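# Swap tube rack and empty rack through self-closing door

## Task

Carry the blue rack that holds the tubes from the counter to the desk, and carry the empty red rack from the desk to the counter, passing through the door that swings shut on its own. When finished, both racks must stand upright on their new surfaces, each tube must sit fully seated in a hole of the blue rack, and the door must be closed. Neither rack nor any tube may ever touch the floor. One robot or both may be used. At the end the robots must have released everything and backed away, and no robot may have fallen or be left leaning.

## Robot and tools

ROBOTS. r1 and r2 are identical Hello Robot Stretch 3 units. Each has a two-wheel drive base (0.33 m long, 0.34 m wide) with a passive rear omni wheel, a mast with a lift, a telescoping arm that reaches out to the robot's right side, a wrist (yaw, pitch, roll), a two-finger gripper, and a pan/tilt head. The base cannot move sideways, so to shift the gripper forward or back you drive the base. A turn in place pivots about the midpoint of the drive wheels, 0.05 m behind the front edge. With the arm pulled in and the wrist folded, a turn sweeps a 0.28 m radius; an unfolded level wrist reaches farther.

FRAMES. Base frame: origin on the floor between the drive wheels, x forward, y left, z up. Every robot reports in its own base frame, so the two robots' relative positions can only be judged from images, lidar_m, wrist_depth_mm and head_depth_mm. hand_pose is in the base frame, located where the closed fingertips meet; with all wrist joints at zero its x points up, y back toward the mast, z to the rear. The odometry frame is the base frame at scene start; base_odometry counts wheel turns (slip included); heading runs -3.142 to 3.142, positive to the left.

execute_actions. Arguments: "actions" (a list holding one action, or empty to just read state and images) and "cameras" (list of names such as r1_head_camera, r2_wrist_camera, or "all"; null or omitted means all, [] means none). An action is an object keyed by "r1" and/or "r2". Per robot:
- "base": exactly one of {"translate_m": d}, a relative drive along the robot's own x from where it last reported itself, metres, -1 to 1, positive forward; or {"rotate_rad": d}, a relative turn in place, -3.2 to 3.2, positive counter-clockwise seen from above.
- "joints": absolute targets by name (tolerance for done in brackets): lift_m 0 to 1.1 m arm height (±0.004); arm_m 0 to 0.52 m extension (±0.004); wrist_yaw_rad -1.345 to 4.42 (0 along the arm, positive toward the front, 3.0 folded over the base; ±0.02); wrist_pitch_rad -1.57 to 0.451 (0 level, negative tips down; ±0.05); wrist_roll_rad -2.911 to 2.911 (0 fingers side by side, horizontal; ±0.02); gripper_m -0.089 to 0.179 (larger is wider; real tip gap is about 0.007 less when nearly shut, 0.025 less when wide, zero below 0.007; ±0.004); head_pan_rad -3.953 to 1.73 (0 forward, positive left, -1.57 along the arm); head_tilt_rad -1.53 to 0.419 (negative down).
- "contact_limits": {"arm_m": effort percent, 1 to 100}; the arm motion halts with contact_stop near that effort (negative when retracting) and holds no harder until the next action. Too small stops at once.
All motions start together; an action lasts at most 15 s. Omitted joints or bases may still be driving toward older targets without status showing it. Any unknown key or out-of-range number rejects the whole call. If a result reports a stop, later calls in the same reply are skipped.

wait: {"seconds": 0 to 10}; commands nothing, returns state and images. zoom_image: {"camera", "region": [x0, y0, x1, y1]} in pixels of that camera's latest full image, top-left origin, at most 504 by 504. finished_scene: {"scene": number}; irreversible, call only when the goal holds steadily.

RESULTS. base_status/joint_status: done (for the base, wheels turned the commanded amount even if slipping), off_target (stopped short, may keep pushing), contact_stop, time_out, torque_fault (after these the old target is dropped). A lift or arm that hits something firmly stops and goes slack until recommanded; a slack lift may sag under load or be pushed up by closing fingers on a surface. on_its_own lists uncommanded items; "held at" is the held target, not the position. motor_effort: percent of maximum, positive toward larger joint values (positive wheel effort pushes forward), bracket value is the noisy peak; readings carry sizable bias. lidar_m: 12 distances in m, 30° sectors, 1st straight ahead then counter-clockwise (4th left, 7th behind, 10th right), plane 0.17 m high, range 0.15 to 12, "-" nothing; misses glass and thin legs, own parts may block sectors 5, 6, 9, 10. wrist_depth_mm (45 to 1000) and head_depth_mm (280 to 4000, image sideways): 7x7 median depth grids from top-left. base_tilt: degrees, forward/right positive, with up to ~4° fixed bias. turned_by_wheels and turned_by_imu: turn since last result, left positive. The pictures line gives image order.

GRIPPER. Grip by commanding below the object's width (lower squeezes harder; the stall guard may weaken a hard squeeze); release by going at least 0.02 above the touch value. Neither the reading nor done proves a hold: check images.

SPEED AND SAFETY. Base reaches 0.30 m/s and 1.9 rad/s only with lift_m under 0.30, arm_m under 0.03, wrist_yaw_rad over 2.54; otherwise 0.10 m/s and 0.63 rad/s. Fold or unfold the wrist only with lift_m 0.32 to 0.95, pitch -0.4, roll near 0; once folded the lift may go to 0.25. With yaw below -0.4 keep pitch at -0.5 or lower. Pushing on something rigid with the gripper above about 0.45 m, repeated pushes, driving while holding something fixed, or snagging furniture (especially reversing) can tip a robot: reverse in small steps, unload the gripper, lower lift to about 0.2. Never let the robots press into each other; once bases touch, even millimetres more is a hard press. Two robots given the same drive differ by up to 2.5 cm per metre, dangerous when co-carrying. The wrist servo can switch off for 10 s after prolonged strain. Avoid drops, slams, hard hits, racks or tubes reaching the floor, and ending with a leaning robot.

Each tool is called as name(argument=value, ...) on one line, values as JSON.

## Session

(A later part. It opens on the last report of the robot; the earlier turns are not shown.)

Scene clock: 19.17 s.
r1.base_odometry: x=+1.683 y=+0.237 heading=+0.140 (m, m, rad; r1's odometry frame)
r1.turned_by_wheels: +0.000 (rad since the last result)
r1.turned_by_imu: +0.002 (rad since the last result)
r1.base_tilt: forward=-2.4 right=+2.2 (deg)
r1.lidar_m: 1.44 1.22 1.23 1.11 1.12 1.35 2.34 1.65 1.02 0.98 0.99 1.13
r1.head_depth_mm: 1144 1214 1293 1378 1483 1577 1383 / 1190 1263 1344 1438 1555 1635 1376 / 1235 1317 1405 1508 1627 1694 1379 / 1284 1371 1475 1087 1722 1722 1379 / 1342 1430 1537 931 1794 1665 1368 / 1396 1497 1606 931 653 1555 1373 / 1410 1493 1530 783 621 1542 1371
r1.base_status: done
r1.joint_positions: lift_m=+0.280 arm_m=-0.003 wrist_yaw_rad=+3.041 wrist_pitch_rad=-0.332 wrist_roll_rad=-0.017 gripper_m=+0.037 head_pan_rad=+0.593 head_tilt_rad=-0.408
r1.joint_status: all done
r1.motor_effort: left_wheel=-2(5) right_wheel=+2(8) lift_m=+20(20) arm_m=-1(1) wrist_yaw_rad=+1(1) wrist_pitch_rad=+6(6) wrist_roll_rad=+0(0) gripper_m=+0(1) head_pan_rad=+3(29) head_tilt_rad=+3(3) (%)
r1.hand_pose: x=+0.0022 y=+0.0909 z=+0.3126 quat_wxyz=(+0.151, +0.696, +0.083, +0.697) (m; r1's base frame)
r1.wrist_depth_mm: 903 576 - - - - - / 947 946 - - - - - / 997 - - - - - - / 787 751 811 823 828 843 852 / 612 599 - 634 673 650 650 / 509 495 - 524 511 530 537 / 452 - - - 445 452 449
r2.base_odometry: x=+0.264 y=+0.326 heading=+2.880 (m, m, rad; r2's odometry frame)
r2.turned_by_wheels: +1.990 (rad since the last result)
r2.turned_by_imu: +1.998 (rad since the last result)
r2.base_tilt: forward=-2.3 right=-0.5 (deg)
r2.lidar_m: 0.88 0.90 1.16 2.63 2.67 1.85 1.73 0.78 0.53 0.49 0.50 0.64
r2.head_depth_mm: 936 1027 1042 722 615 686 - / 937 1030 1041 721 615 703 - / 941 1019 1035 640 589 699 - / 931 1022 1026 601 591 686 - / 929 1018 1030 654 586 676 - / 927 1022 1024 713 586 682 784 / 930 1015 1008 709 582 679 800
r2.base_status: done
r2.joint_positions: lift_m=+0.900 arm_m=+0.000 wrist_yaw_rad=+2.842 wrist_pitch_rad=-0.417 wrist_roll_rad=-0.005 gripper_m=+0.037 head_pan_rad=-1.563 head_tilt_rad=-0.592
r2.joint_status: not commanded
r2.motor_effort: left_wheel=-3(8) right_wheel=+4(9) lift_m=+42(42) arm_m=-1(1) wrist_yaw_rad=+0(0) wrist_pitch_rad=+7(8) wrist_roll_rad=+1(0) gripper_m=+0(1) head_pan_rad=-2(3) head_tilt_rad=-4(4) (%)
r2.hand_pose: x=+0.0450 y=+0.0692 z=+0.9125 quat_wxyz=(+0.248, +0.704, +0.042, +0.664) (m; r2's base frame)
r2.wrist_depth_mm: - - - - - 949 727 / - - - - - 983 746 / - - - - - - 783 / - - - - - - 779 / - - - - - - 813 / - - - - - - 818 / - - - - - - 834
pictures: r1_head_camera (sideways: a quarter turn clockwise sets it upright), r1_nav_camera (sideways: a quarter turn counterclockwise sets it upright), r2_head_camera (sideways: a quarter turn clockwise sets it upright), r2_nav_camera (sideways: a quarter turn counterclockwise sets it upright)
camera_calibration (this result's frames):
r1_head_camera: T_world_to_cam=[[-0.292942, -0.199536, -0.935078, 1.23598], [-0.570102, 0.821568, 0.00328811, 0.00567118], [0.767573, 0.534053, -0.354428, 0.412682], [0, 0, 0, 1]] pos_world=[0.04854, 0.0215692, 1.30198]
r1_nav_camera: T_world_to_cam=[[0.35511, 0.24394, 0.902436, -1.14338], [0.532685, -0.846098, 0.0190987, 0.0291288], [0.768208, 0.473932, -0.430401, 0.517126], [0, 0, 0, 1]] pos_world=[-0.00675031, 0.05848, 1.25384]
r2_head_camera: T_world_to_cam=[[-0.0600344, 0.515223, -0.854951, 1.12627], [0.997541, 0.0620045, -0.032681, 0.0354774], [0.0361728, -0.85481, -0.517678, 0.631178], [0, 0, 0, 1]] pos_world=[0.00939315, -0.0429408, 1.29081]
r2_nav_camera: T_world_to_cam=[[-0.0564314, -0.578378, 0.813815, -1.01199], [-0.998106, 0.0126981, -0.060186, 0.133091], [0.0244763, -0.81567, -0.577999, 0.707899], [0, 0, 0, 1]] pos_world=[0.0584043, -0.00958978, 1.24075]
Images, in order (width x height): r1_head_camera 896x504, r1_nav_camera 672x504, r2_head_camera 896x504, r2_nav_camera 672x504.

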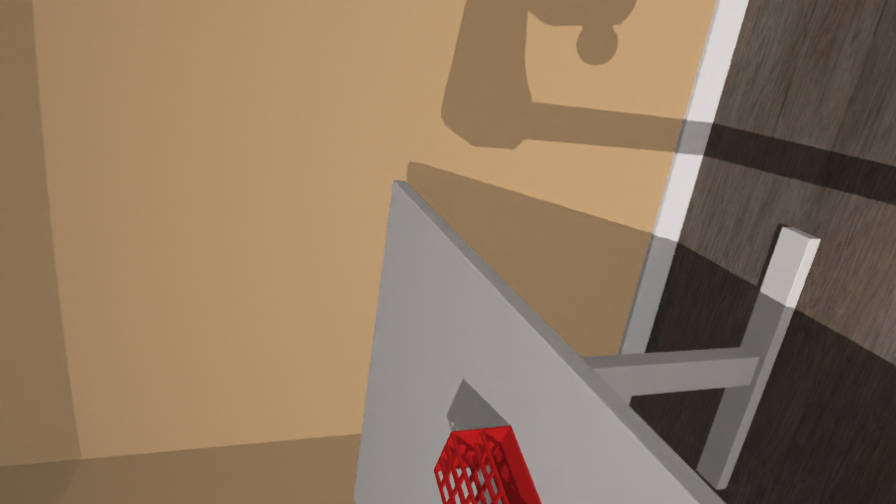

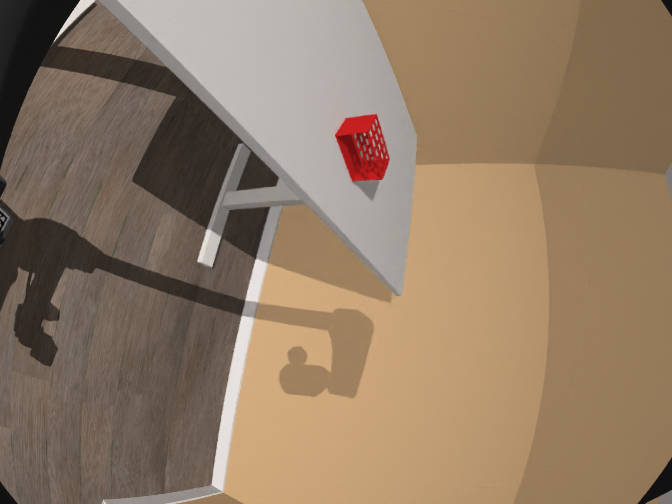

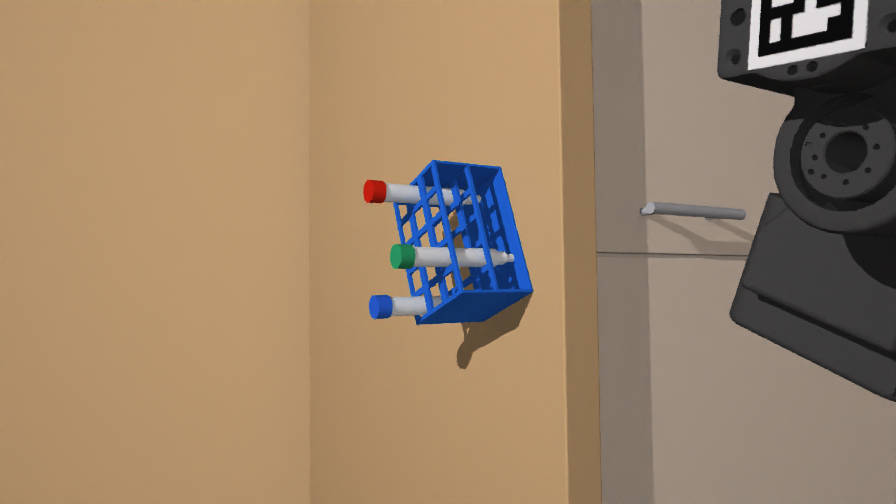

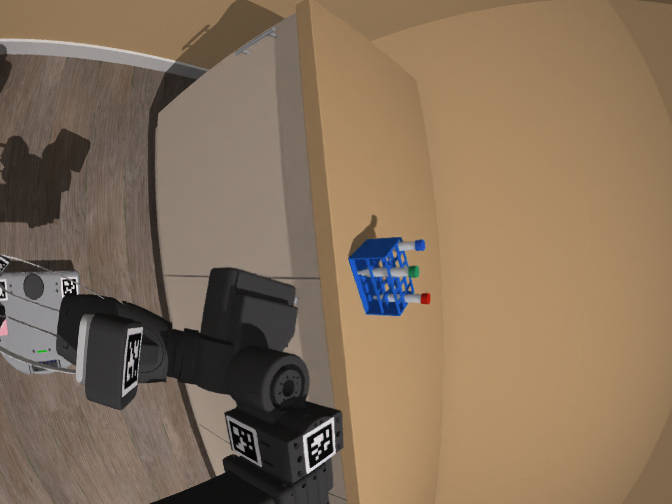

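execute_actions(actions=[{"r1":{"base":{"translate_m":0.45}},"r2":{"base":{"rotate_rad":0.51},"joints":{"lift_m":0.94}}}], cameras=[])

execute_actions(actions=[{"r1":{"base":{"rotate_rad":-3.02},"joints":{"head_pan_rad":-1.57,"head_tilt_rad":-0.5,"wrist_pitch_rad":-0.4}},"r2":{"base":{"translate_m":-0.26}}}], cameras=[])

execute_actions(actions=[{"r1":{"joints":{"lift_m":0.94}},"r2":{"joints":{"wrist_yaw_rad":0,"gripper_m":0.179}}}], cameras=["r1_head_camera","r2_head_camera","r2_wrist_camera"])

Scene clock: 23.43 s.
r1.base_odometry: x=+2.129 y=+0.299 heading=+0.139 (m, m, rad; r1's odometry frame)
r1.turned_by_wheels: +0.000 (rad since the last result)
r1.turned_by_imu: +0.001 (rad since the last result)
r1.base_tilt: forward=-2.4 right=+2.2 (deg)
r1.lidar_m: 0.99 0.99 0.95 1.20 1.20 0.98 2.77 1.49 1.01 0.90 0.85 1.01
r1.head_depth_mm: 783 829 884 944 1014 1090 1186 / 809 862 919 985 1059 1148 1247 / 842 897 960 1031 1112 1212 1299 / 875 937 1003 1084 1171 1288 1345 / 912 976 1052 1125 1241 1368 1374 / 954 1020 1103 1152 1316 1453 1372 / 993 1069 1164 1197 687 1545 1366
r1.base_status: done
r1.joint_positions: lift_m=+0.280 arm_m=-0.003 wrist_yaw_rad=+3.041 wrist_pitch_rad=-0.332 wrist_roll_rad=-0.017 gripper_m=+0.037 head_pan_rad=+0.593 head_tilt_rad=-0.408
r1.joint_status: not commanded
r1.motor_effort: left_wheel=-2(4) right_wheel=+2(8) lift_m=+20(20) arm_m=-1(1) wrist_yaw_rad=+0(0) wrist_pitch_rad=+6(6) wrist_roll_rad=+0(0) gripper_m=+1(0) head_pan_rad=+4(3) head_tilt_rad=+3(3) (%)
r1.hand_pose: x=+0.0022 y=+0.0909 z=+0.3126 quat_wxyz=(+0.151, +0.696, +0.083, +0.697) (m; r1's base frame)
r1.wrist_depth_mm: 955 980 - - - - 874 / - - - - - - 893 / - - - - - - 916 / 780 785 796 815 815 795 826 / 619 633 - 634 670 649 657 / 513 522 - 529 512 528 537 / 451 - - - 443 451 457
r2.base_odometry: x=+0.264 y=+0.326 heading=-2.894 (m, m, rad; r2's odometry frame)
r2.turned_by_wheels: +0.510 (rad since the last result)
r2.turned_by_imu: +0.512 (rad since the last result)
r2.base_tilt: forward=-2.2 right=-0.6 (deg)
r2.lidar_m: 0.89 1.14 2.54 2.67 1.85 1.73 0.80 0.53 0.49 0.50 0.63 0.88
r2.head_depth_mm: 924 996 1037 724 573 - - / 968 1045 1044 720 591 642 - / 1010 1098 1032 719 614 687 - / 1054 1155 1027 716 672 734 - / 1112 1222 1027 712 724 807 - / 1147 1235 1324 713 782 914 1178 / 1053 1118 1186 750 859 1386 1255
r2.base_status: done
r2.joint_positions: lift_m=+0.940 arm_m=+0.000 wrist_yaw_rad=+2.842 wrist_pitch_rad=-0.417 wrist_roll_rad=-0.005 gripper_m=+0.037 head_pan_rad=-1.563 head_tilt_rad=-0.592
r2.joint_status: all done
r2.motor_effort: left_wheel=-2(9) right_wheel=+4(8) lift_m=+42(42) arm_m=-1(1) wrist_yaw_rad=+0(0) wrist_pitch_rad=+7(8) wrist_roll_rad=+0(0) gripper_m=+1(0) head_pan_rad=-2(3) head_tilt_rad=-3(3) (%)
r2.hand_pose: x=+0.0451 y=+0.0692 z=+0.9525 quat_wxyz=(+0.248, +0.704, +0.042, +0.664) (m; r2's base frame)
r2.wrist_depth_mm: - - - - - - - / - - - - - - - / - - - - - - - / - - - - - - - / - - - - - - - / - - - - - - - / - - - - - - -
pictures: none
No camera images: the call's "cameras" was empty. Leave "cameras" out to get every camera's image.

Scene clock: 27.20 s.
r1.base_odometry: x=+2.129 y=+0.299 heading=-2.880 (m, m, rad; r1's odometry frame)
r1.turned_by_wheels: -3.020 (rad since the last result)
r1.turned_by_imu: -3.042 (rad since the last result)
r1.base_tilt: forward=-2.3 right=+2.1 (deg)
r1.lidar_m: 2.79 1.30 0.96 0.90 0.90 1.06 0.99 1.01 0.95 1.20 0.98 0.99
r1.head_depth_mm: 1008 1095 1163 769 549 1533 1260 / 1000 1082 1156 767 548 1532 1300 / 989 1076 1147 681 548 1531 1294 / 981 1067 1135 676 547 1531 1292 / 972 1060 1123 761 547 1522 1290 / 964 1046 1111 759 546 1482 1290 / 956 1033 1103 757 545 1479 1291
r1.base_status: done
r1.joint_positions: lift_m=+0.280 arm_m=-0.003 wrist_yaw_rad=+3.041 wrist_pitch_rad=-0.413 wrist_roll_rad=-0.017 gripper_m=+0.037 head_pan_rad=-1.563 head_tilt_rad=-0.494
r1.joint_status: all done
r1.motor_effort: left_wheel=+3(9) right_wheel=-2(6) lift_m=+20(20) arm_m=-2(1) wrist_yaw_rad=+0(0) wrist_pitch_rad=+5(5) wrist_roll_rad=+0(0) gripper_m=+0(1) head_pan_rad=-3(47) head_tilt_rad=-1(9) (%)
r1.hand_pose: x=+0.0013 y=+0.0814 z=+0.2938 quat_wxyz=(+0.179, +0.692, +0.112, +0.690) (m; r1's base frame)
r1.wrist_depth_mm: 709 722 836 859 908 935 911 / 774 792 904 957 - - - / 820 840 920 919 915 930 934 / 691 688 704 709 708 722 717 / 559 561 - 571 603 578 584 / 469 508 - - 472 490 488 / - - - - 419 421 421
r2.base_odometry: x=+0.517 y=+0.390 heading=-2.894 (m, m, rad; r2's odometry frame)
r2.turned_by_wheels: +0.000 (rad since the last result)
r2.turned_by_imu: -0.001 (rad since the last result)
r2.base_tilt: forward=-2.2 right=-0.5 (deg)
r2.lidar_m: 1.13 1.45 2.73 2.36 1.60 1.49 0.63 0.42 0.39 0.39 0.50 1.11
r2.head_depth_mm: 831 898 952 724 553 - - / 867 943 986 718 552 474 - / 906 990 1028 687 548 498 - / 949 1044 1030 567 550 568 - / 1004 1094 1023 717 561 621 - / 1055 1163 1026 711 584 708 881 / 1111 1240 1015 709 656 789 986
r2.base_status: done
r2.joint_positions: lift_m=+0.940 arm_m=+0.000 wrist_yaw_rad=+2.842 wrist_pitch_rad=-0.417 wrist_roll_rad=-0.005 gripper_m=+0.037 head_pan_rad=-1.563 head_tilt_rad=-0.592
r2.joint_status: not commanded
r2.motor_effort: left_wheel=-3(8) right_wheel=+4(6) lift_m=+42(42) arm_m=-1(1) wrist_yaw_rad=+0(0) wrist_pitch_rad=+7(7) wrist_roll_rad=+0(1) gripper_m=+2(1) head_pan_rad=-3(1) head_tilt_rad=-4(3) (%)
r2.hand_pose: x=+0.0451 y=+0.0692 z=+0.9525 quat_wxyz=(+0.248, +0.704, +0.042, +0.664) (m; r2's base frame)
r2.wrist_depth_mm: - - - - - - - / - - - - - - - / - - - - - - - / - - - - - - - / - - - - - - - / - - - - - - - / - - - - - - -
pictures: none
No camera images: the call's "cameras" was empty. Leave "cameras" out to get every camera's image.

Scene clock: 34.03 s.
r1.base_odometry: x=+2.129 y=+0.299 heading=-2.880 (m, m, rad; r1's odometry frame)
r1.turned_by_wheels: +0.000 (rad since the last result)
r1.turned_by_imu: +0.001 (rad since the last result)
r1.base_tilt: forward=-2.3 right=+2.2 (deg)
r1.lidar_m: 2.79 1.29 0.96 0.91 0.89 1.05 0.99 1.01 0.95 1.20 0.98 0.99
r1.head_depth_mm: 1006 1095 1163 769 549 1583 - / 996 1086 1153 767 549 1551 - / 990 1073 1138 681 548 1555 - / 983 1063 1133 676 547 1525 - / 974 1056 1122 762 547 1531 - / 964 1046 1110 759 545 1483 1339 / 957 1035 1100 758 544 1476 1286
r1.base_status: not commanded
r1.joint_positions: lift_m=+0.940 arm_m=-0.003 wrist_yaw_rad=+3.041 wrist_pitch_rad=-0.414 wrist_roll_rad=-0.017 gripper_m=+0.037 head_pan_rad=-1.563 head_tilt_rad=-0.494
r1.joint_status: all done
r1.motor_effort: left_wheel=+3(3) right_wheel=-2(3) lift_m=+24(25) arm_m=-2(1) wrist_yaw_rad=+0(0) wrist_pitch_rad=+5(5) wrist_roll_rad=+0(0) gripper_m=+0(0) head_pan_rad=-3(4) head_tilt_rad=-2(1) (%)
r1.hand_pose: x=+0.0013 y=+0.0813 z=+0.9534 quat_wxyz=(+0.179, +0.692, +0.112, +0.690) (m; r1's base frame)
r1.wrist_depth_mm: 719 733 831 866 889 915 913 / 766 800 910 942 988 - - / 845 882 - - - - - / 932 977 - - - - - / - - - - - - - / - - - - - - - / - - - - - - -
r2.base_odometry: x=+0.517 y=+0.390 heading=-2.894 (m, m, rad; r2's odometry frame)
r2.turned_by_wheels: +0.000 (rad since the last result)
r2.turned_by_imu: +0.001 (rad since the last result)
r2.base_tilt: forward=-2.3 right=-0.5 (deg)
r2.lidar_m: 1.13 1.45 2.74 2.37 1.61 1.50 0.63 0.42 0.39 0.39 0.50 1.11
r2.head_depth_mm: 831 897 955 724 572 - - / 872 943 991 721 561 473 - / 906 988 1032 688 558 - - / 953 1038 1032 568 550 595 735 / 993 1098 1025 714 549 664 780 / 1057 1177 1026 714 584 714 867 / 1112 1237 1021 708 658 787 984
r2.base_status: not commanded
r2.joint_positions: lift_m=+0.940 arm_m=+0.000 wrist_yaw_rad=+0.002 wrist_pitch_rad=-0.417 wrist_roll_rad=-0.005 gripper_m=+0.179 head_pan_rad=-1.563 head_tilt_rad=-0.592
r2.joint_status: all done
r2.motor_effort: left_wheel=-2(2) right_wheel=+4(4) lift_m=+42(42) arm_m=-2(1) wrist_yaw_rad=-1(1) wrist_pitch_rad=+8(7) wrist_roll_rad=+0(0) gripper_m=+1(84) head_pan_rad=-1(3) head_tilt_rad=-4(4) (%)
r2.hand_pose: x=-0.0211 y=-0.3698 z=+0.9525 quat_wxyz=(+0.694, +0.148, -0.689, -0.146) (m; r2's base frame)
r2.wrist_depth_mm: 835 969 825 773 680 627 563 / 548 565 279 602 618 647 584 / 371 381 280 263 403 416 421 / 304 290 267 280 303 306 308 / 401 262 239 236 240 246 247 / - 358 283 210 200 202 206 / 701 454 345 269 193 175 180
pictures: r1_head_camera (sideways: a quarter turn clockwise sets it upright), r2_head_camera (sideways: a quarter turn clockwise sets it upright), r2_wrist_camera
camera_calibration (this result's frames):
r1_head_camera: T_world_to_cam=[[-0.00502715, 0.434011, -0.900894, 1.18962], [0.999773, 0.0208285, 0.00445535, -0.00542426], [0.020698, -0.900667, -0.434017, 0.52081], [0, 0, 0, 1]] pos_world=[0.00062371, -0.0471167, 1.29778]
r2_head_camera: T_world_to_cam=[[-0.0600305, 0.515271, -0.854922, 1.12623], [0.997541, 0.0619979, -0.032678, 0.0354735], [0.0361653, -0.854782, -0.517726, 0.63124], [0, 0, 0, 1]] pos_world=[0.00939278, -0.0429402, 1.29081]
r2_wrist_camera: T_world_to_cam=[[-0.998181, -0.027389, 0.0537082, -0.087247], [-0.0600717, 0.527342, -0.847527, 1.03957], [-0.0051097, -0.849211, -0.528028, 0.346646], [0, 0, 0, 1]] pos_world=[-0.0228685, -0.256221, 1.06879]
Images, in order (width x height): r1_head_camera 896x504, r2_head_camera 896x504, r2_wrist_camera 644x364.

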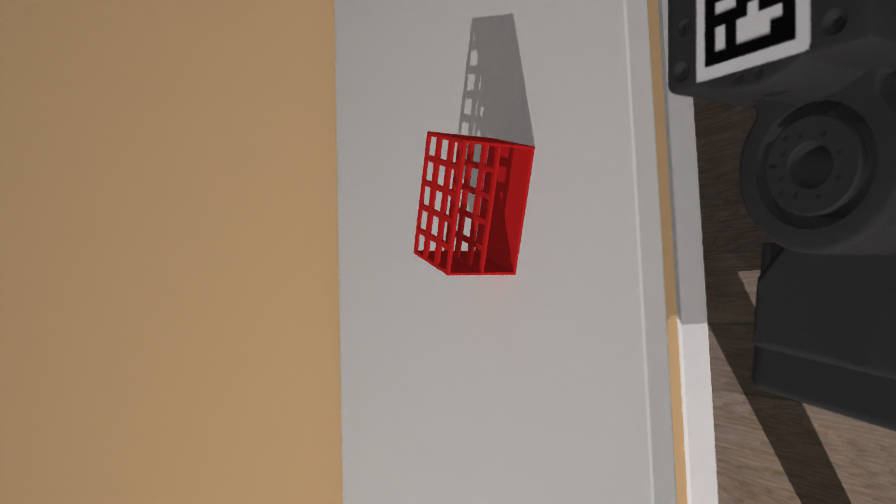

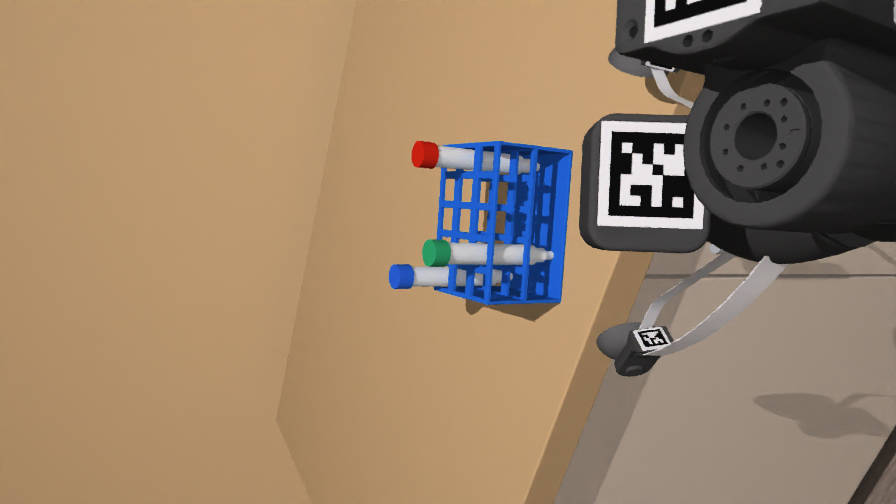

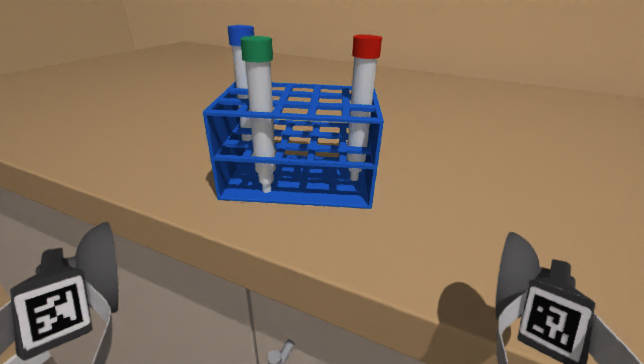

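execute_actions(actions=[{"r1":{"base":{"rotate_rad":-0.245},"joints":{"wrist_yaw_rad":0,"gripper_m":0.179}},"r2":{"base":{"translate_m":0.016},"joints":{"wrist_pitch_rad":-0.25,"lift_m":0.9}}}], cameras=[])

execute_actions(actions=[{"r1":{"base":{"translate_m":0.145},"joints":{"wrist_pitch_rad":-0.25,"lift_m":0.95}},"r2":{"joints":{"arm_m":0.07}}}], cameras=["r1_wrist_camera","r2_head_camera","r2_wrist_camera"])

Scene clock: 37.40 s.
r1.base_odometry: x=+2.129 y=+0.299 heading=-3.125 (m, m, rad; r1's odometry frame)
r1.turned_by_wheels: -0.245 (rad since the last result)
r1.turned_by_imu: -0.246 (rad since the last result)
r1.base_tilt: forward=-2.4 right=+2.1 (deg)
r1.lidar_m: 2.16 1.90 1.10 0.91 0.86 0.93 1.00 0.99 0.95 1.20 1.19 0.98
r1.head_depth_mm: 1147 1258 1352 768 626 1658 - / 1111 1209 1268 767 598 1267 - / 1071 1163 1222 765 571 - - / 1036 1120 1182 762 549 - - / 1002 1087 1148 679 546 1536 1261 / 971 1047 1113 645 546 1441 1288 / 941 1013 1071 758 545 1431 1284
r1.base_status: done
r1.joint_positions: lift_m=+0.940 arm_m=-0.003 wrist_yaw_rad=+0.003 wrist_pitch_rad=-0.414 wrist_roll_rad=-0.017 gripper_m=+0.179 head_pan_rad=-1.563 head_tilt_rad=-0.494
r1.joint_status: all done
r1.motor_effort: left_wheel=+2(6) right_wheel=-3(6) lift_m=+24(24) arm_m=-2(2) wrist_yaw_rad=-2(3) wrist_pitch_rad=+5(5) wrist_roll_rad=+0(0) gripper_m=+1(86) head_pan_rad=-4(3) head_tilt_rad=-2(2) (%)
r1.hand_pose: x=-0.0209 y=-0.3673 z=+0.9534 quat_wxyz=(+0.698, +0.148, -0.686, -0.144) (m; r1's base frame)
r1.wrist_depth_mm: 632 501 573 672 706 884 748 / 373 345 344 384 392 400 407 / 263 264 266 270 275 278 305 / 203 205 216 232 827 - 812 / 196 - - - - - 821 / - - - - - - 801 / - - - - - - 926
r2.base_odometry: x=+0.501 y=+0.386 heading=-2.894 (m, m, rad; r2's odometry frame)
r2.turned_by_wheels: +0.000 (rad since the last result)
r2.turned_by_imu: +0.000 (rad since the last result)
r2.base_tilt: forward=-2.3 right=-0.5 (deg)
r2.lidar_m: 1.11 1.43 2.73 2.39 1.61 1.51 0.64 0.43 0.40 0.40 0.51 1.10
r2.head_depth_mm: 841 902 960 722 563 462 - / 872 945 1001 692 551 490 - / 913 991 1034 717 559 - - / 955 1049 1029 566 547 618 747 / 1006 1109 1029 713 569 670 792 / 1064 1176 1024 711 595 723 884 / 1120 1247 1017 709 669 800 1002
r2.base_status: done
r2.joint_positions: lift_m=+0.900 arm_m=+0.000 wrist_yaw_rad=+0.001 wrist_pitch_rad=-0.269 wrist_roll_rad=-0.005 gripper_m=+0.179 head_pan_rad=-1.563 head_tilt_rad=-0.592
r2.joint_status: all done
r2.motor_effort: left_wheel=-2(5) right_wheel=+4(10) lift_m=+24(36) arm_m=-1(1) wrist_yaw_rad=-1(1) wrist_pitch_rad=+8(7) wrist_roll_rad=+0(0) gripper_m=+0(0) head_pan_rad=-2(3) head_tilt_rad=-4(4) (%)
r2.hand_pose: x=-0.0212 y=-0.3859 z=+0.9476 quat_wxyz=(+0.703, +0.096, -0.698, -0.094) (m; r2's base frame)
r2.wrist_depth_mm: 805 940 872 757 674 624 570 / 832 - 902 809 717 652 596 / 481 492 421 303 493 570 585 / 317 326 287 280 301 352 358 / 298 253 244 246 251 257 260 / - 299 219 198 197 198 205 / 450 345 277 202 174 162 173
pictures: none
No camera images: the call's "cameras" was empty. Leave "cameras" out to get every camera's image.

Scene clock: 39.80 s.
r1.base_odometry: x=+1.984 y=+0.297 heading=-3.125 (m, m, rad; r1's odometry frame)
r1.turned_by_wheels: +0.000 (rad since the last result)
r1.turned_by_imu: +0.001 (rad since the last result)
r1.base_tilt: forward=-2.4 right=+2.1 (deg)
r1.lidar_m: 2.08 2.01 1.10 0.95 0.94 0.98 1.13 1.13 1.00 1.15 1.15 0.86
r1.head_depth_mm: 1104 1208 1273 768 561 - - / 1064 1161 1221 766 571 1560 - / 1027 1122 1176 649 572 - - / 993 1077 1150 680 570 - - / 961 1038 1103 761 546 471 1291 / 931 1006 1066 760 558 453 1288 / 901 969 1041 757 543 438 1285
r1.base_status: done
r1.joint_positions: lift_m=+0.950 arm_m=-0.003 wrist_yaw_rad=+0.002 wrist_pitch_rad=-0.274 wrist_roll_rad=-0.017 gripper_m=+0.179 head_pan_rad=-1.563 head_tilt_rad=-0.494
r1.joint_status: all done
r1.motor_effort: left_wheel=+3(7) right_wheel=-3(3) lift_m=+24(25) arm_m=-2(2) wrist_yaw_rad=-2(1) wrist_pitch_rad=+9(8) wrist_roll_rad=+0(0) gripper_m=+0(0) head_pan_rad=-3(3) head_tilt_rad=-1(2) (%)
r1.hand_pose: x=-0.0210 y=-0.3826 z=+0.9959 quat_wxyz=(+0.707, +0.099, -0.694, -0.095) (m; r1's base frame)
r1.wrist_depth_mm: 690 730 784 849 937 - 868 / 712 755 816 852 893 - 879 / 434 442 453 415 425 484 489 / 301 305 308 313 319 324 327 / 237 236 235 240 241 255 272 / - 183 191 200 220 911 913 / 161 170 - - - - -
r2.base_odometry: x=+0.501 y=+0.386 heading=-2.894 (m, m, rad; r2's odometry frame)
r2.turned_by_wheels: +0.000 (rad since the last result)
r2.turned_by_imu: +0.000 (rad since the last result)
r2.base_tilt: forward=-2.4 right=-0.6 (deg)
r2.lidar_m: 1.12 1.43 2.73 2.39 1.62 1.51 0.64 0.43 0.40 0.40 0.51 1.10
r2.head_depth_mm: 835 902 961 727 595 - - / 873 947 997 692 588 - - / 913 991 1030 720 - - - / 957 1046 1029 566 548 631 734 / 1015 1110 1024 715 586 662 788 / 1060 1173 1017 715 606 726 882 / 1121 1244 1016 708 667 802 997
r2.base_status: not commanded
r2.joint_positions: lift_m=+0.900 arm_m=+0.070 wrist_yaw_rad=+0.001 wrist_pitch_rad=-0.269 wrist_roll_rad=-0.005 gripper_m=+0.179 head_pan_rad=-1.563 head_tilt_rad=-0.592
r2.joint_status: all done
r2.motor_effort: left_wheel=-3(3) right_wheel=+4(4) lift_m=+24(24) arm_m=+3(3) wrist_yaw_rad=-1(0) wrist_pitch_rad=+8(8) wrist_roll_rad=+0(0) gripper_m=+0(0) head_pan_rad=-3(2) head_tilt_rad=-3(4) (%)
r2.hand_pose: x=-0.0213 y=-0.4553 z=+0.9477 quat_wxyz=(+0.703, +0.096, -0.698, -0.095) (m; r2's base frame)
r2.wrist_depth_mm: 798 903 795 708 647 573 527 / 827 995 213 748 639 612 549 / 481 490 207 433 449 559 557 / 317 325 174 222 200 350 361 / 236 239 188 218 206 258 259 / - 192 189 190 191 199 204 / 269 164 159 160 162 159 174
pictures: r1_wrist_camera, r2_head_camera (sideways: a quarter turn clockwise sets it upright), r2_wrist_camera
camera_calibration (this result's frames):
r1_wrist_camera: T_world_to_cam=[[-0.999071, -0.0070188, 0.0425129, -0.0710132], [-0.040876, 0.466474, -0.88359, 1.0778], [-0.0136294, -0.884507, -0.466328, 0.286535], [0, 0, 0, 1]] pos_world=[-0.0229856, -0.249824, 1.08898]
r2_head_camera: T_world_to_cam=[[-0.0600299, 0.515272, -0.854922, 1.12623], [0.997541, 0.0619968, -0.0326779, 0.0354734], [0.0361644, -0.854781, -0.517727, 0.631241], [0, 0, 0, 1]] pos_world=[0.00939273, -0.0429402, 1.29081]
r2_wrist_camera: T_world_to_cam=[[-0.99821, -0.0184533, 0.056895, -0.0884302], [-0.0595443, 0.396596, -0.91606, 1.086], [-0.00566001, -0.917808, -0.396984, 0.116033], [0, 0, 0, 1]] pos_world=[-0.0229498, -0.32584, 1.04594]
Images, in order (width x height): r1_wrist_camera 644x364, r2_head_camera 896x504, r2_wrist_camera 644x364.

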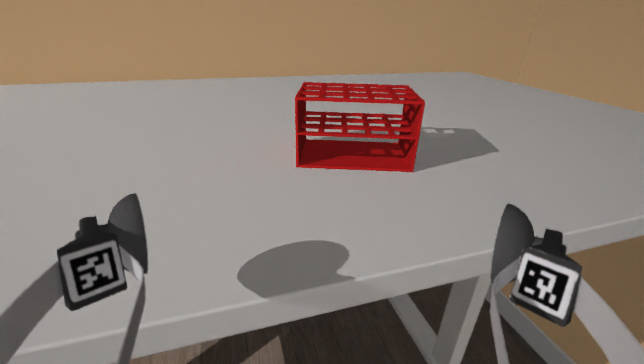

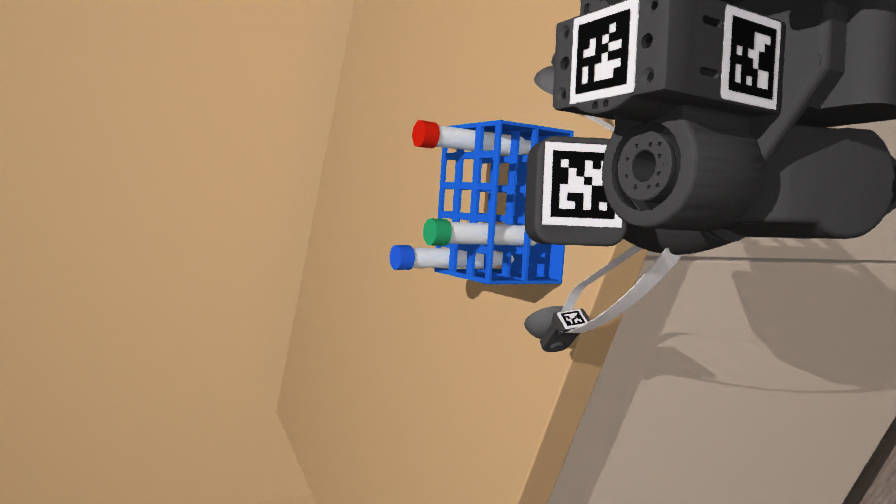

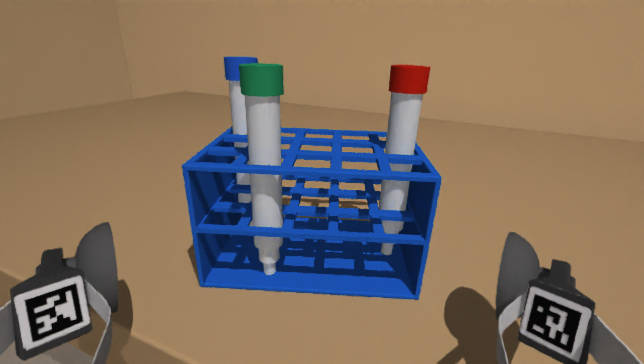

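execute_actions(actions=[{"r1":{"base":{"translate_m":-0.037},"joints":{"arm_m":0.14,"lift_m":0.94}},"r2":{"joints":{"arm_m":0.155}}}], cameras=["r1_wrist_camera","r2_head_camera","r2_wrist_camera"])

Scene clock: 42.40 s.
r1.base_odometry: x=+2.021 y=+0.297 heading=-3.125 (m, m, rad; r1's odometry frame)
r1.turned_by_wheels: +0.000 (rad since the last result)
r1.turned_by_imu: +0.001 (rad since the last result)
r1.base_tilt: forward=-2.4 right=+2.1 (deg)
r1.lidar_m: 2.09 1.97 1.11 0.94 0.92 0.97 1.10 1.10 0.98 1.17 1.16 0.89
r1.head_depth_mm: 1114 1220 1276 844 - 1365 1263 / 1075 1175 1235 863 - 1443 1296 / 1039 1131 1183 810 - 1441 1289 / 1006 1087 1151 808 - 1483 1296 / 972 1051 1119 760 525 1443 1296 / 942 1014 1078 759 546 470 1285 / 911 982 1051 756 544 453 1291
r1.base_status: done
r1.joint_positions: lift_m=+0.940 arm_m=+0.140 wrist_yaw_rad=+0.001 wrist_pitch_rad=-0.273 wrist_roll_rad=-0.017 gripper_m=+0.179 head_pan_rad=-1.563 head_tilt_rad=-0.494
r1.joint_status: all done
r1.motor_effort: left_wheel=+3(4) right_wheel=-3(6) lift_m=+20(19) arm_m=+2(4) wrist_yaw_rad=-1(2) wrist_pitch_rad=+9(9) wrist_roll_rad=+0(0) gripper_m=+1(1) head_pan_rad=-3(3) head_tilt_rad=-2(2) (%)
r1.hand_pose: x=-0.0212 y=-0.5248 z=+0.9864 quat_wxyz=(+0.707, +0.098, -0.694, -0.095) (m; r1's base frame)
r1.wrist_depth_mm: 593 637 685 735 802 890 813 / 623 656 708 757 819 912 803 / 401 409 252 356 261 444 458 / 282 285 235 239 265 301 305 / 221 219 216 218 220 238 229 / - 170 177 179 181 178 188 / 147 148 149 150 151 152 153
r2.base_odometry: x=+0.501 y=+0.386 heading=-2.894 (m, m, rad; r2's odometry frame)
r2.turned_by_wheels: +0.000 (rad since the last result)
r2.turned_by_imu: +0.000 (rad since the last result)
r2.base_tilt: forward=-2.2 right=-0.5 (deg)
r2.lidar_m: 1.11 1.43 2.72 2.38 1.61 1.51 0.64 0.43 0.40 0.40 0.51 1.10
r2.head_depth_mm: 834 903 961 795 - 502 558 / 874 942 1001 791 - 542 603 / 911 994 1027 788 - 584 653 / 955 1050 1027 598 533 610 716 / 1007 1106 1028 748 565 661 789 / 1062 1171 1017 710 607 724 887 / 1123 1245 1013 709 669 802 1003
r2.base_status: not commanded
r2.joint_positions: lift_m=+0.900 arm_m=+0.155 wrist_yaw_rad=+0.001 wrist_pitch_rad=-0.269 wrist_roll_rad=-0.005 gripper_m=+0.179 head_pan_rad=-1.563 head_tilt_rad=-0.592
r2.joint_status: all done
r2.motor_effort: left_wheel=-3(3) right_wheel=+4(4) lift_m=+25(24) arm_m=+3(4) wrist_yaw_rad=+0(1) wrist_pitch_rad=+8(9) wrist_roll_rad=+0(0) gripper_m=+0(1) head_pan_rad=-2(1) head_tilt_rad=-4(3) (%)
r2.hand_pose: x=-0.0214 y=-0.5403 z=+0.9477 quat_wxyz=(+0.703, +0.095, -0.698, -0.095) (m; r2's base frame)
r2.wrist_depth_mm: 774 815 730 629 572 510 468 / 780 879 137 674 591 528 486 / 485 493 92 524 443 526 506 / 316 321 100 171 130 348 354 / 243 119 102 119 121 251 260 / - 121 118 143 136 103 203 / - 123 121 147 146 119 173
pictures: r1_wrist_camera, r2_head_camera (sideways: a quarter turn clockwise sets it upright), r2_wrist_camera
camera_calibration (this result's frames):
r1_wrist_camera: T_world_to_cam=[[-0.999078, -0.00600104, 0.0425177, -0.0713117], [-0.0404192, 0.465653, -0.884044, 1.13575], [-0.0144933, -0.884947, -0.465466, 0.155184], [0, 0, 0, 1]] pos_world=[-0.0230905, -0.391965, 1.07932]
r2_head_camera: T_world_to_cam=[[-0.0600275, 0.515274, -0.854921, 1.12623], [0.997542, 0.0619923, -0.0326778, 0.0354733], [0.0361604, -0.85478, -0.517728, 0.631244], [0, 0, 0, 1]] pos_world=[0.00939253, -0.0429402, 1.29081]
r2_wrist_camera: T_world_to_cam=[[-0.998219, -0.0179589, 0.056897, -0.0898525], [-0.0593503, 0.396537, -0.916098, 1.11973], [-0.00610966, -0.917843, -0.396897, 0.0379215], [0, 0, 0, 1]] pos_world=[-0.0230042, -0.410824, 1.04595]
Images, in order (width x height): r1_wrist_camera 644x364, r2_head_camera 896x504, r2_wrist_camera 644x364.

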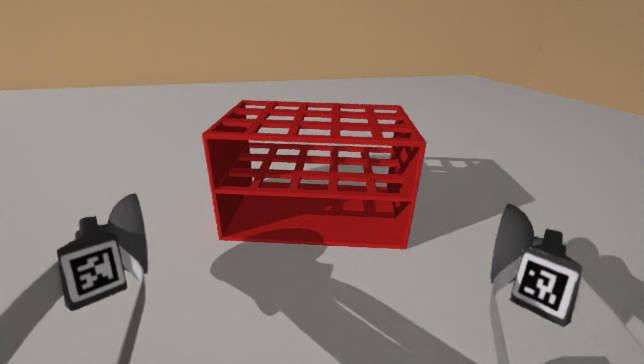

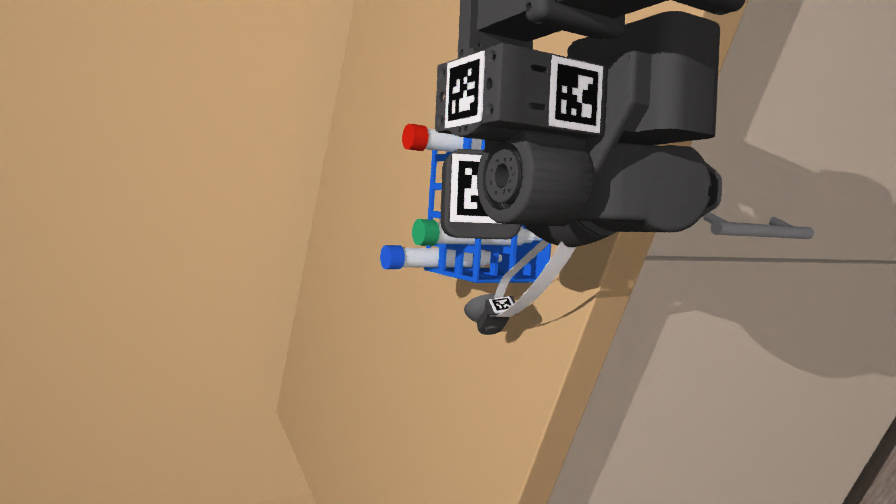

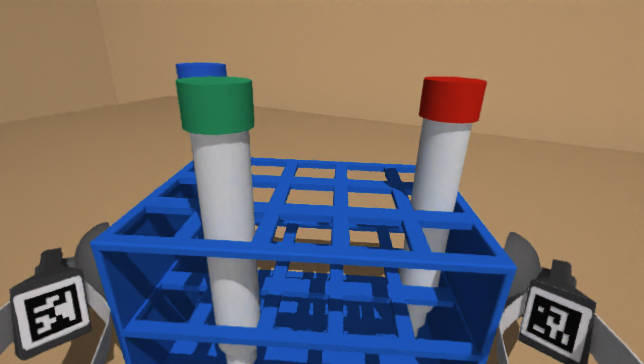

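execute_actions(actions=[{"r1":{"base":{"translate_m":0.005},"joints":{"arm_m":0.222}},"r2":{"joints":{"gripper_m":0.07}}}], cameras=["r1_wrist_camera","r2_wrist_camera"])

execute_actions(actions=[{"r1":{"joints":{"gripper_m":0.07}},"r2":{"joints":{"lift_m":0.93}}}], cameras=["r1_wrist_camera","r2_head_camera","r2_wrist_camera"])

Scene clock: 44.77 s.
r1.base_odometry: x=+2.016 y=+0.297 heading=-3.125 (m, m, rad; r1's odometry frame)
r1.turned_by_wheels: +0.000 (rad since the last result)
r1.turned_by_imu: +0.001 (rad since the last result)
r1.base_tilt: forward=-2.3 right=+2.1 (deg)
r1.lidar_m: 2.09 1.98 1.11 0.95 0.92 0.97 1.10 1.10 0.99 1.16 1.16 0.89
r1.head_depth_mm: 1115 1218 1277 866 - 1249 1258 / 1074 1174 1238 - 509 1540 1294 / 1036 1127 1189 - 500 1538 1291 / 1004 1086 1154 856 506 1481 1292 / 970 1049 1113 804 545 1435 1293 / 940 1014 1076 760 545 470 1291 / 910 980 1045 756 544 452 1285
r1.base_status: done
r1.joint_positions: lift_m=+0.940 arm_m=+0.222 wrist_yaw_rad=+0.001 wrist_pitch_rad=-0.273 wrist_roll_rad=-0.017 gripper_m=+0.179 head_pan_rad=-1.563 head_tilt_rad=-0.494
r1.joint_status: all done
r1.motor_effort: left_wheel=+3(4) right_wheel=-3(4) lift_m=+20(20) arm_m=+3(2) wrist_yaw_rad=-2(0) wrist_pitch_rad=+9(9) wrist_roll_rad=+0(0) gripper_m=+0(1) head_pan_rad=-3(3) head_tilt_rad=-1(2) (%)
r1.hand_pose: x=-0.0212 y=-0.6068 z=+0.9864 quat_wxyz=(+0.707, +0.098, -0.694, -0.095) (m; r1's base frame)
r1.wrist_depth_mm: 538 577 614 663 727 782 787 / 564 610 650 689 753 829 787 / 404 413 416 425 433 440 457 / 280 282 150 138 149 299 304 / 219 116 143 149 144 112 229 / - 135 161 163 138 123 187 / 146 143 146 147 147 149 152
r2.base_odometry: x=+0.501 y=+0.386 heading=-2.894 (m, m, rad; r2's odometry frame)
r2.turned_by_wheels: +0.000 (rad since the last result)
r2.turned_by_imu: +0.000 (rad since the last result)
r2.base_tilt: forward=-2.3 right=-0.4 (deg)
r2.lidar_m: 1.11 1.43 2.73 2.39 1.62 1.51 0.64 0.43 0.40 0.40 0.51 1.10
r2.head_depth_mm: 837 906 958 791 - 502 558 / 873 949 998 770 - 544 600 / 912 993 1027 783 - 584 654 / 961 1045 1028 590 537 612 719 / 1006 1114 1022 717 566 662 792 / 1061 1171 1019 710 605 724 884 / 1120 1253 1013 708 670 800 1004
r2.base_status: not commanded
r2.joint_positions: lift_m=+0.900 arm_m=+0.155 wrist_yaw_rad=+0.001 wrist_pitch_rad=-0.268 wrist_roll_rad=-0.005 gripper_m=+0.071 head_pan_rad=-1.563 head_tilt_rad=-0.593
r2.joint_status: all done
r2.motor_effort: left_wheel=-3(4) right_wheel=+5(5) lift_m=+24(25) arm_m=+2(3) wrist_yaw_rad=-1(1) wrist_pitch_rad=+8(8) wrist_roll_rad=+0(0) gripper_m=-28(98) head_pan_rad=-3(3) head_tilt_rad=-4(5) (%)
r2.hand_pose: x=-0.0214 y=-0.5405 z=+0.9479 quat_wxyz=(+0.703, +0.095, -0.699, -0.094) (m; r2's base frame)
r2.wrist_depth_mm: 763 834 720 635 578 515 474 / 784 906 149 668 590 525 488 / 481 498 111 535 436 538 507 / 317 320 134 159 142 354 357 / 237 136 124 173 152 242 259 / 197 128 129 148 151 159 203 / - 151 150 157 153 158 168
pictures: r1_wrist_camera, r2_wrist_camera
camera_calibration (this result's frames):
r1_wrist_camera: T_world_to_cam=[[-0.999078, -0.00599245, 0.0425176, -0.0718006], [-0.0404154, 0.465636, -0.884053, 1.17394], [-0.0145001, -0.884956, -0.465449, 0.0825939], [0, 0, 0, 1]] pos_world=[-0.0230913, -0.473968, 1.07932]
r2_wrist_camera: T_world_to_cam=[[-0.998228, -0.0179456, 0.05674, -0.0896907], [-0.059206, 0.395773, -0.916438, 1.11988], [-0.00601019, -0.918173, -0.396134, 0.0369661], [0, 0, 0, 1]] pos_world=[-0.0230059, -0.410888, 1.04603]
Images, in order (width x height): r1_wrist_camera 644x364, r2_wrist_camera 644x364.

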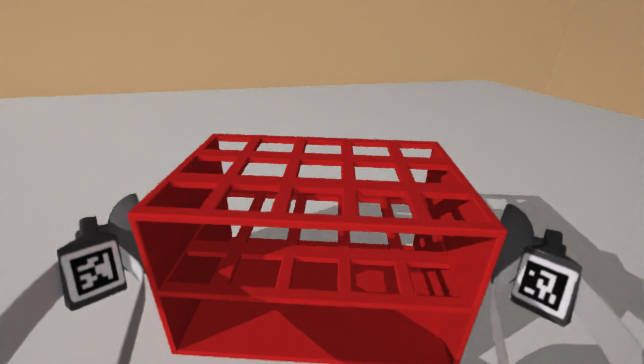

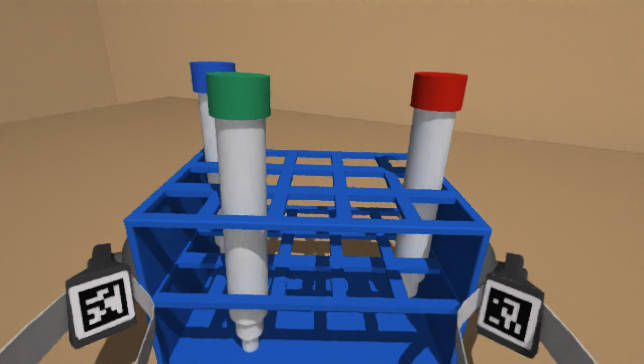

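Scene clock: 46.33 s.
r1.base_odometry: x=+2.016 y=+0.297 heading=-3.125 (m, m, rad; r1's odometry frame)
r1.turned_by_wheels: +0.000 (rad since the last result)
r1.turned_by_imu: +0.000 (rad since the last result)
r1.base_tilt: forward=-2.3 right=+2.1 (deg)
r1.lidar_m: 2.08 1.98 1.11 0.94 0.92 0.97 1.10 1.10 0.98 1.16 1.16 0.88
r1.head_depth_mm: 1114 1219 1272 867 - 1256 1259 / 1074 1170 1228 - 508 1543 1301 / 1038 1129 1191 - 499 1529 1295 / 1004 1085 1150 789 507 1482 1293 / 967 1050 1113 784 547 1438 1290 / 941 1015 1075 759 546 470 1288 / 913 984 1047 756 544 452 1288
r1.base_status: not commanded
r1.joint_positions: lift_m=+0.940 arm_m=+0.222 wrist_yaw_rad=+0.001 wrist_pitch_rad=-0.272 wrist_roll_rad=-0.017 gripper_m=+0.071 head_pan_rad=-1.563 head_tilt_rad=-0.494
r1.joint_status: all done
r1.motor_effort: left_wheel=+2(2) right_wheel=-3(3) lift_m=+20(20) arm_m=+2(2) wrist_yaw_rad=-1(2) wrist_pitch_rad=+8(9) wrist_roll_rad=+0(0) gripper_m=-28(100) head_pan_rad=-4(3) head_tilt_rad=-1(2) (%)
r1.hand_pose: x=-0.0212 y=-0.6069 z=+0.9867 quat_wxyz=(+0.707, +0.097, -0.694, -0.095) (m; r1's base frame)
r1.wrist_depth_mm: 543 570 614 666 722 808 776 / 564 599 659 687 757 845 796 / 407 413 386 396 439 446 454 / 282 285 139 138 144 300 306 / 215 198 164 198 158 218 230 / 181 164 165 163 164 - 184 / 142 148 149 150 151 152 153
r2.base_odometry: x=+0.501 y=+0.386 heading=-2.894 (m, m, rad; r2's odometry frame)
r2.turned_by_wheels: +0.000 (rad since the last result)
r2.turned_by_imu: +0.000 (rad since the last result)
r2.base_tilt: forward=-2.2 right=-0.6 (deg)
r2.lidar_m: 1.11 1.43 2.73 2.39 1.62 1.51 0.64 0.43 0.40 0.40 0.51 1.10
r2.head_depth_mm: 839 901 958 - - 467 557 / 873 948 990 - - 531 600 / 912 994 1030 - - 573 653 / 960 1044 1027 606 540 605 717 / 1012 1105 1022 713 566 660 790 / 1064 1176 1017 711 606 723 887 / 1115 1241 1014 709 670 800 999
r2.base_status: not commanded
r2.joint_positions: lift_m=+0.930 arm_m=+0.155 wrist_yaw_rad=+0.001 wrist_pitch_rad=-0.273 wrist_roll_rad=-0.005 gripper_m=+0.081 head_pan_rad=-1.563 head_tilt_rad=-0.593
r2.joint_status: all done
r2.on_its_own: gripper_m is held at +0.080, not at your +0.070, by its stall guard, which is still easing
r2.motor_effort: left_wheel=-4(3) right_wheel=+4(5) lift_m=+43(41) arm_m=+3(2) wrist_yaw_rad=+0(0) wrist_pitch_rad=+10(10) wrist_roll_rad=+0(0) gripper_m=-23(28) head_pan_rad=-1(2) head_tilt_rad=-4(4) (%)
r2.hand_pose: x=-0.0214 y=-0.5400 z=+0.9760 quat_wxyz=(+0.703, +0.097, -0.698, -0.096) (m; r2's base frame)
r2.wrist_depth_mm: 757 807 724 630 570 504 470 / 790 886 155 671 585 546 485 / 746 579 161 621 525 566 511 / 379 386 135 163 144 415 428 / 285 137 124 177 153 292 313 / 235 128 130 150 152 231 243 / - 177 151 157 154 188 205
pictures: r1_wrist_camera, r2_head_camera (sideways: a quarter turn clockwise sets it upright), r2_wrist_camera
camera_calibration (this result's frames):
r1_wrist_camera: T_world_to_cam=[[-0.999078, -0.00592281, 0.0425225, -0.0717803], [-0.0404052, 0.464543, -0.884628, 1.17417], [-0.014514, -0.885531, -0.464354, 0.0811957], [0, 0, 0, 1]] pos_world=[-0.0230932, -0.473975, 1.07946]
r2_head_camera: T_world_to_cam=[[-0.060025, 0.515519, -0.854773, 1.12604], [0.997542, 0.061993, -0.0326623, 0.0354531], [0.036152, -0.854633, -0.517973, 0.631562], [0, 0, 0, 1]] pos_world=[0.00939214, -0.042937, 1.29079]
r2_wrist_camera: T_world_to_cam=[[-0.998227, -0.0182417, 0.0566552, -0.0913501], [-0.0592155, 0.400462, -0.914398, 1.14594], [-0.00600805, -0.916132, -0.400832, 0.0541958], [0, 0, 0, 1]] pos_world=[-0.0230051, -0.410922, 1.07475]
Images, in order (width x height): r1_wrist_camera 644x364, r2_head_camera 896x504, r2_wrist_camera 644x364.

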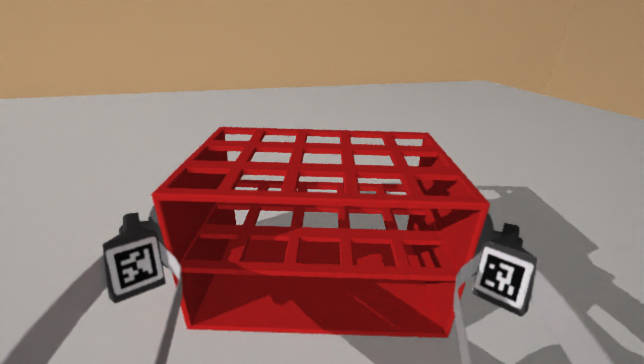

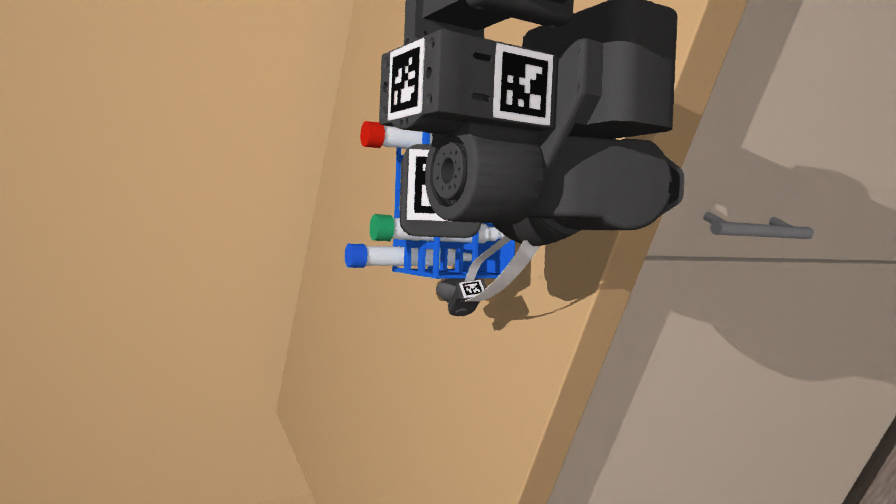

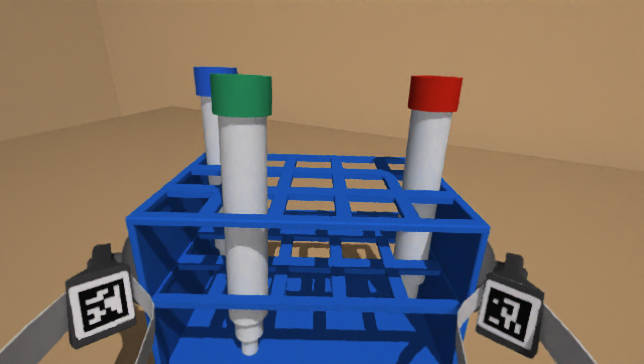

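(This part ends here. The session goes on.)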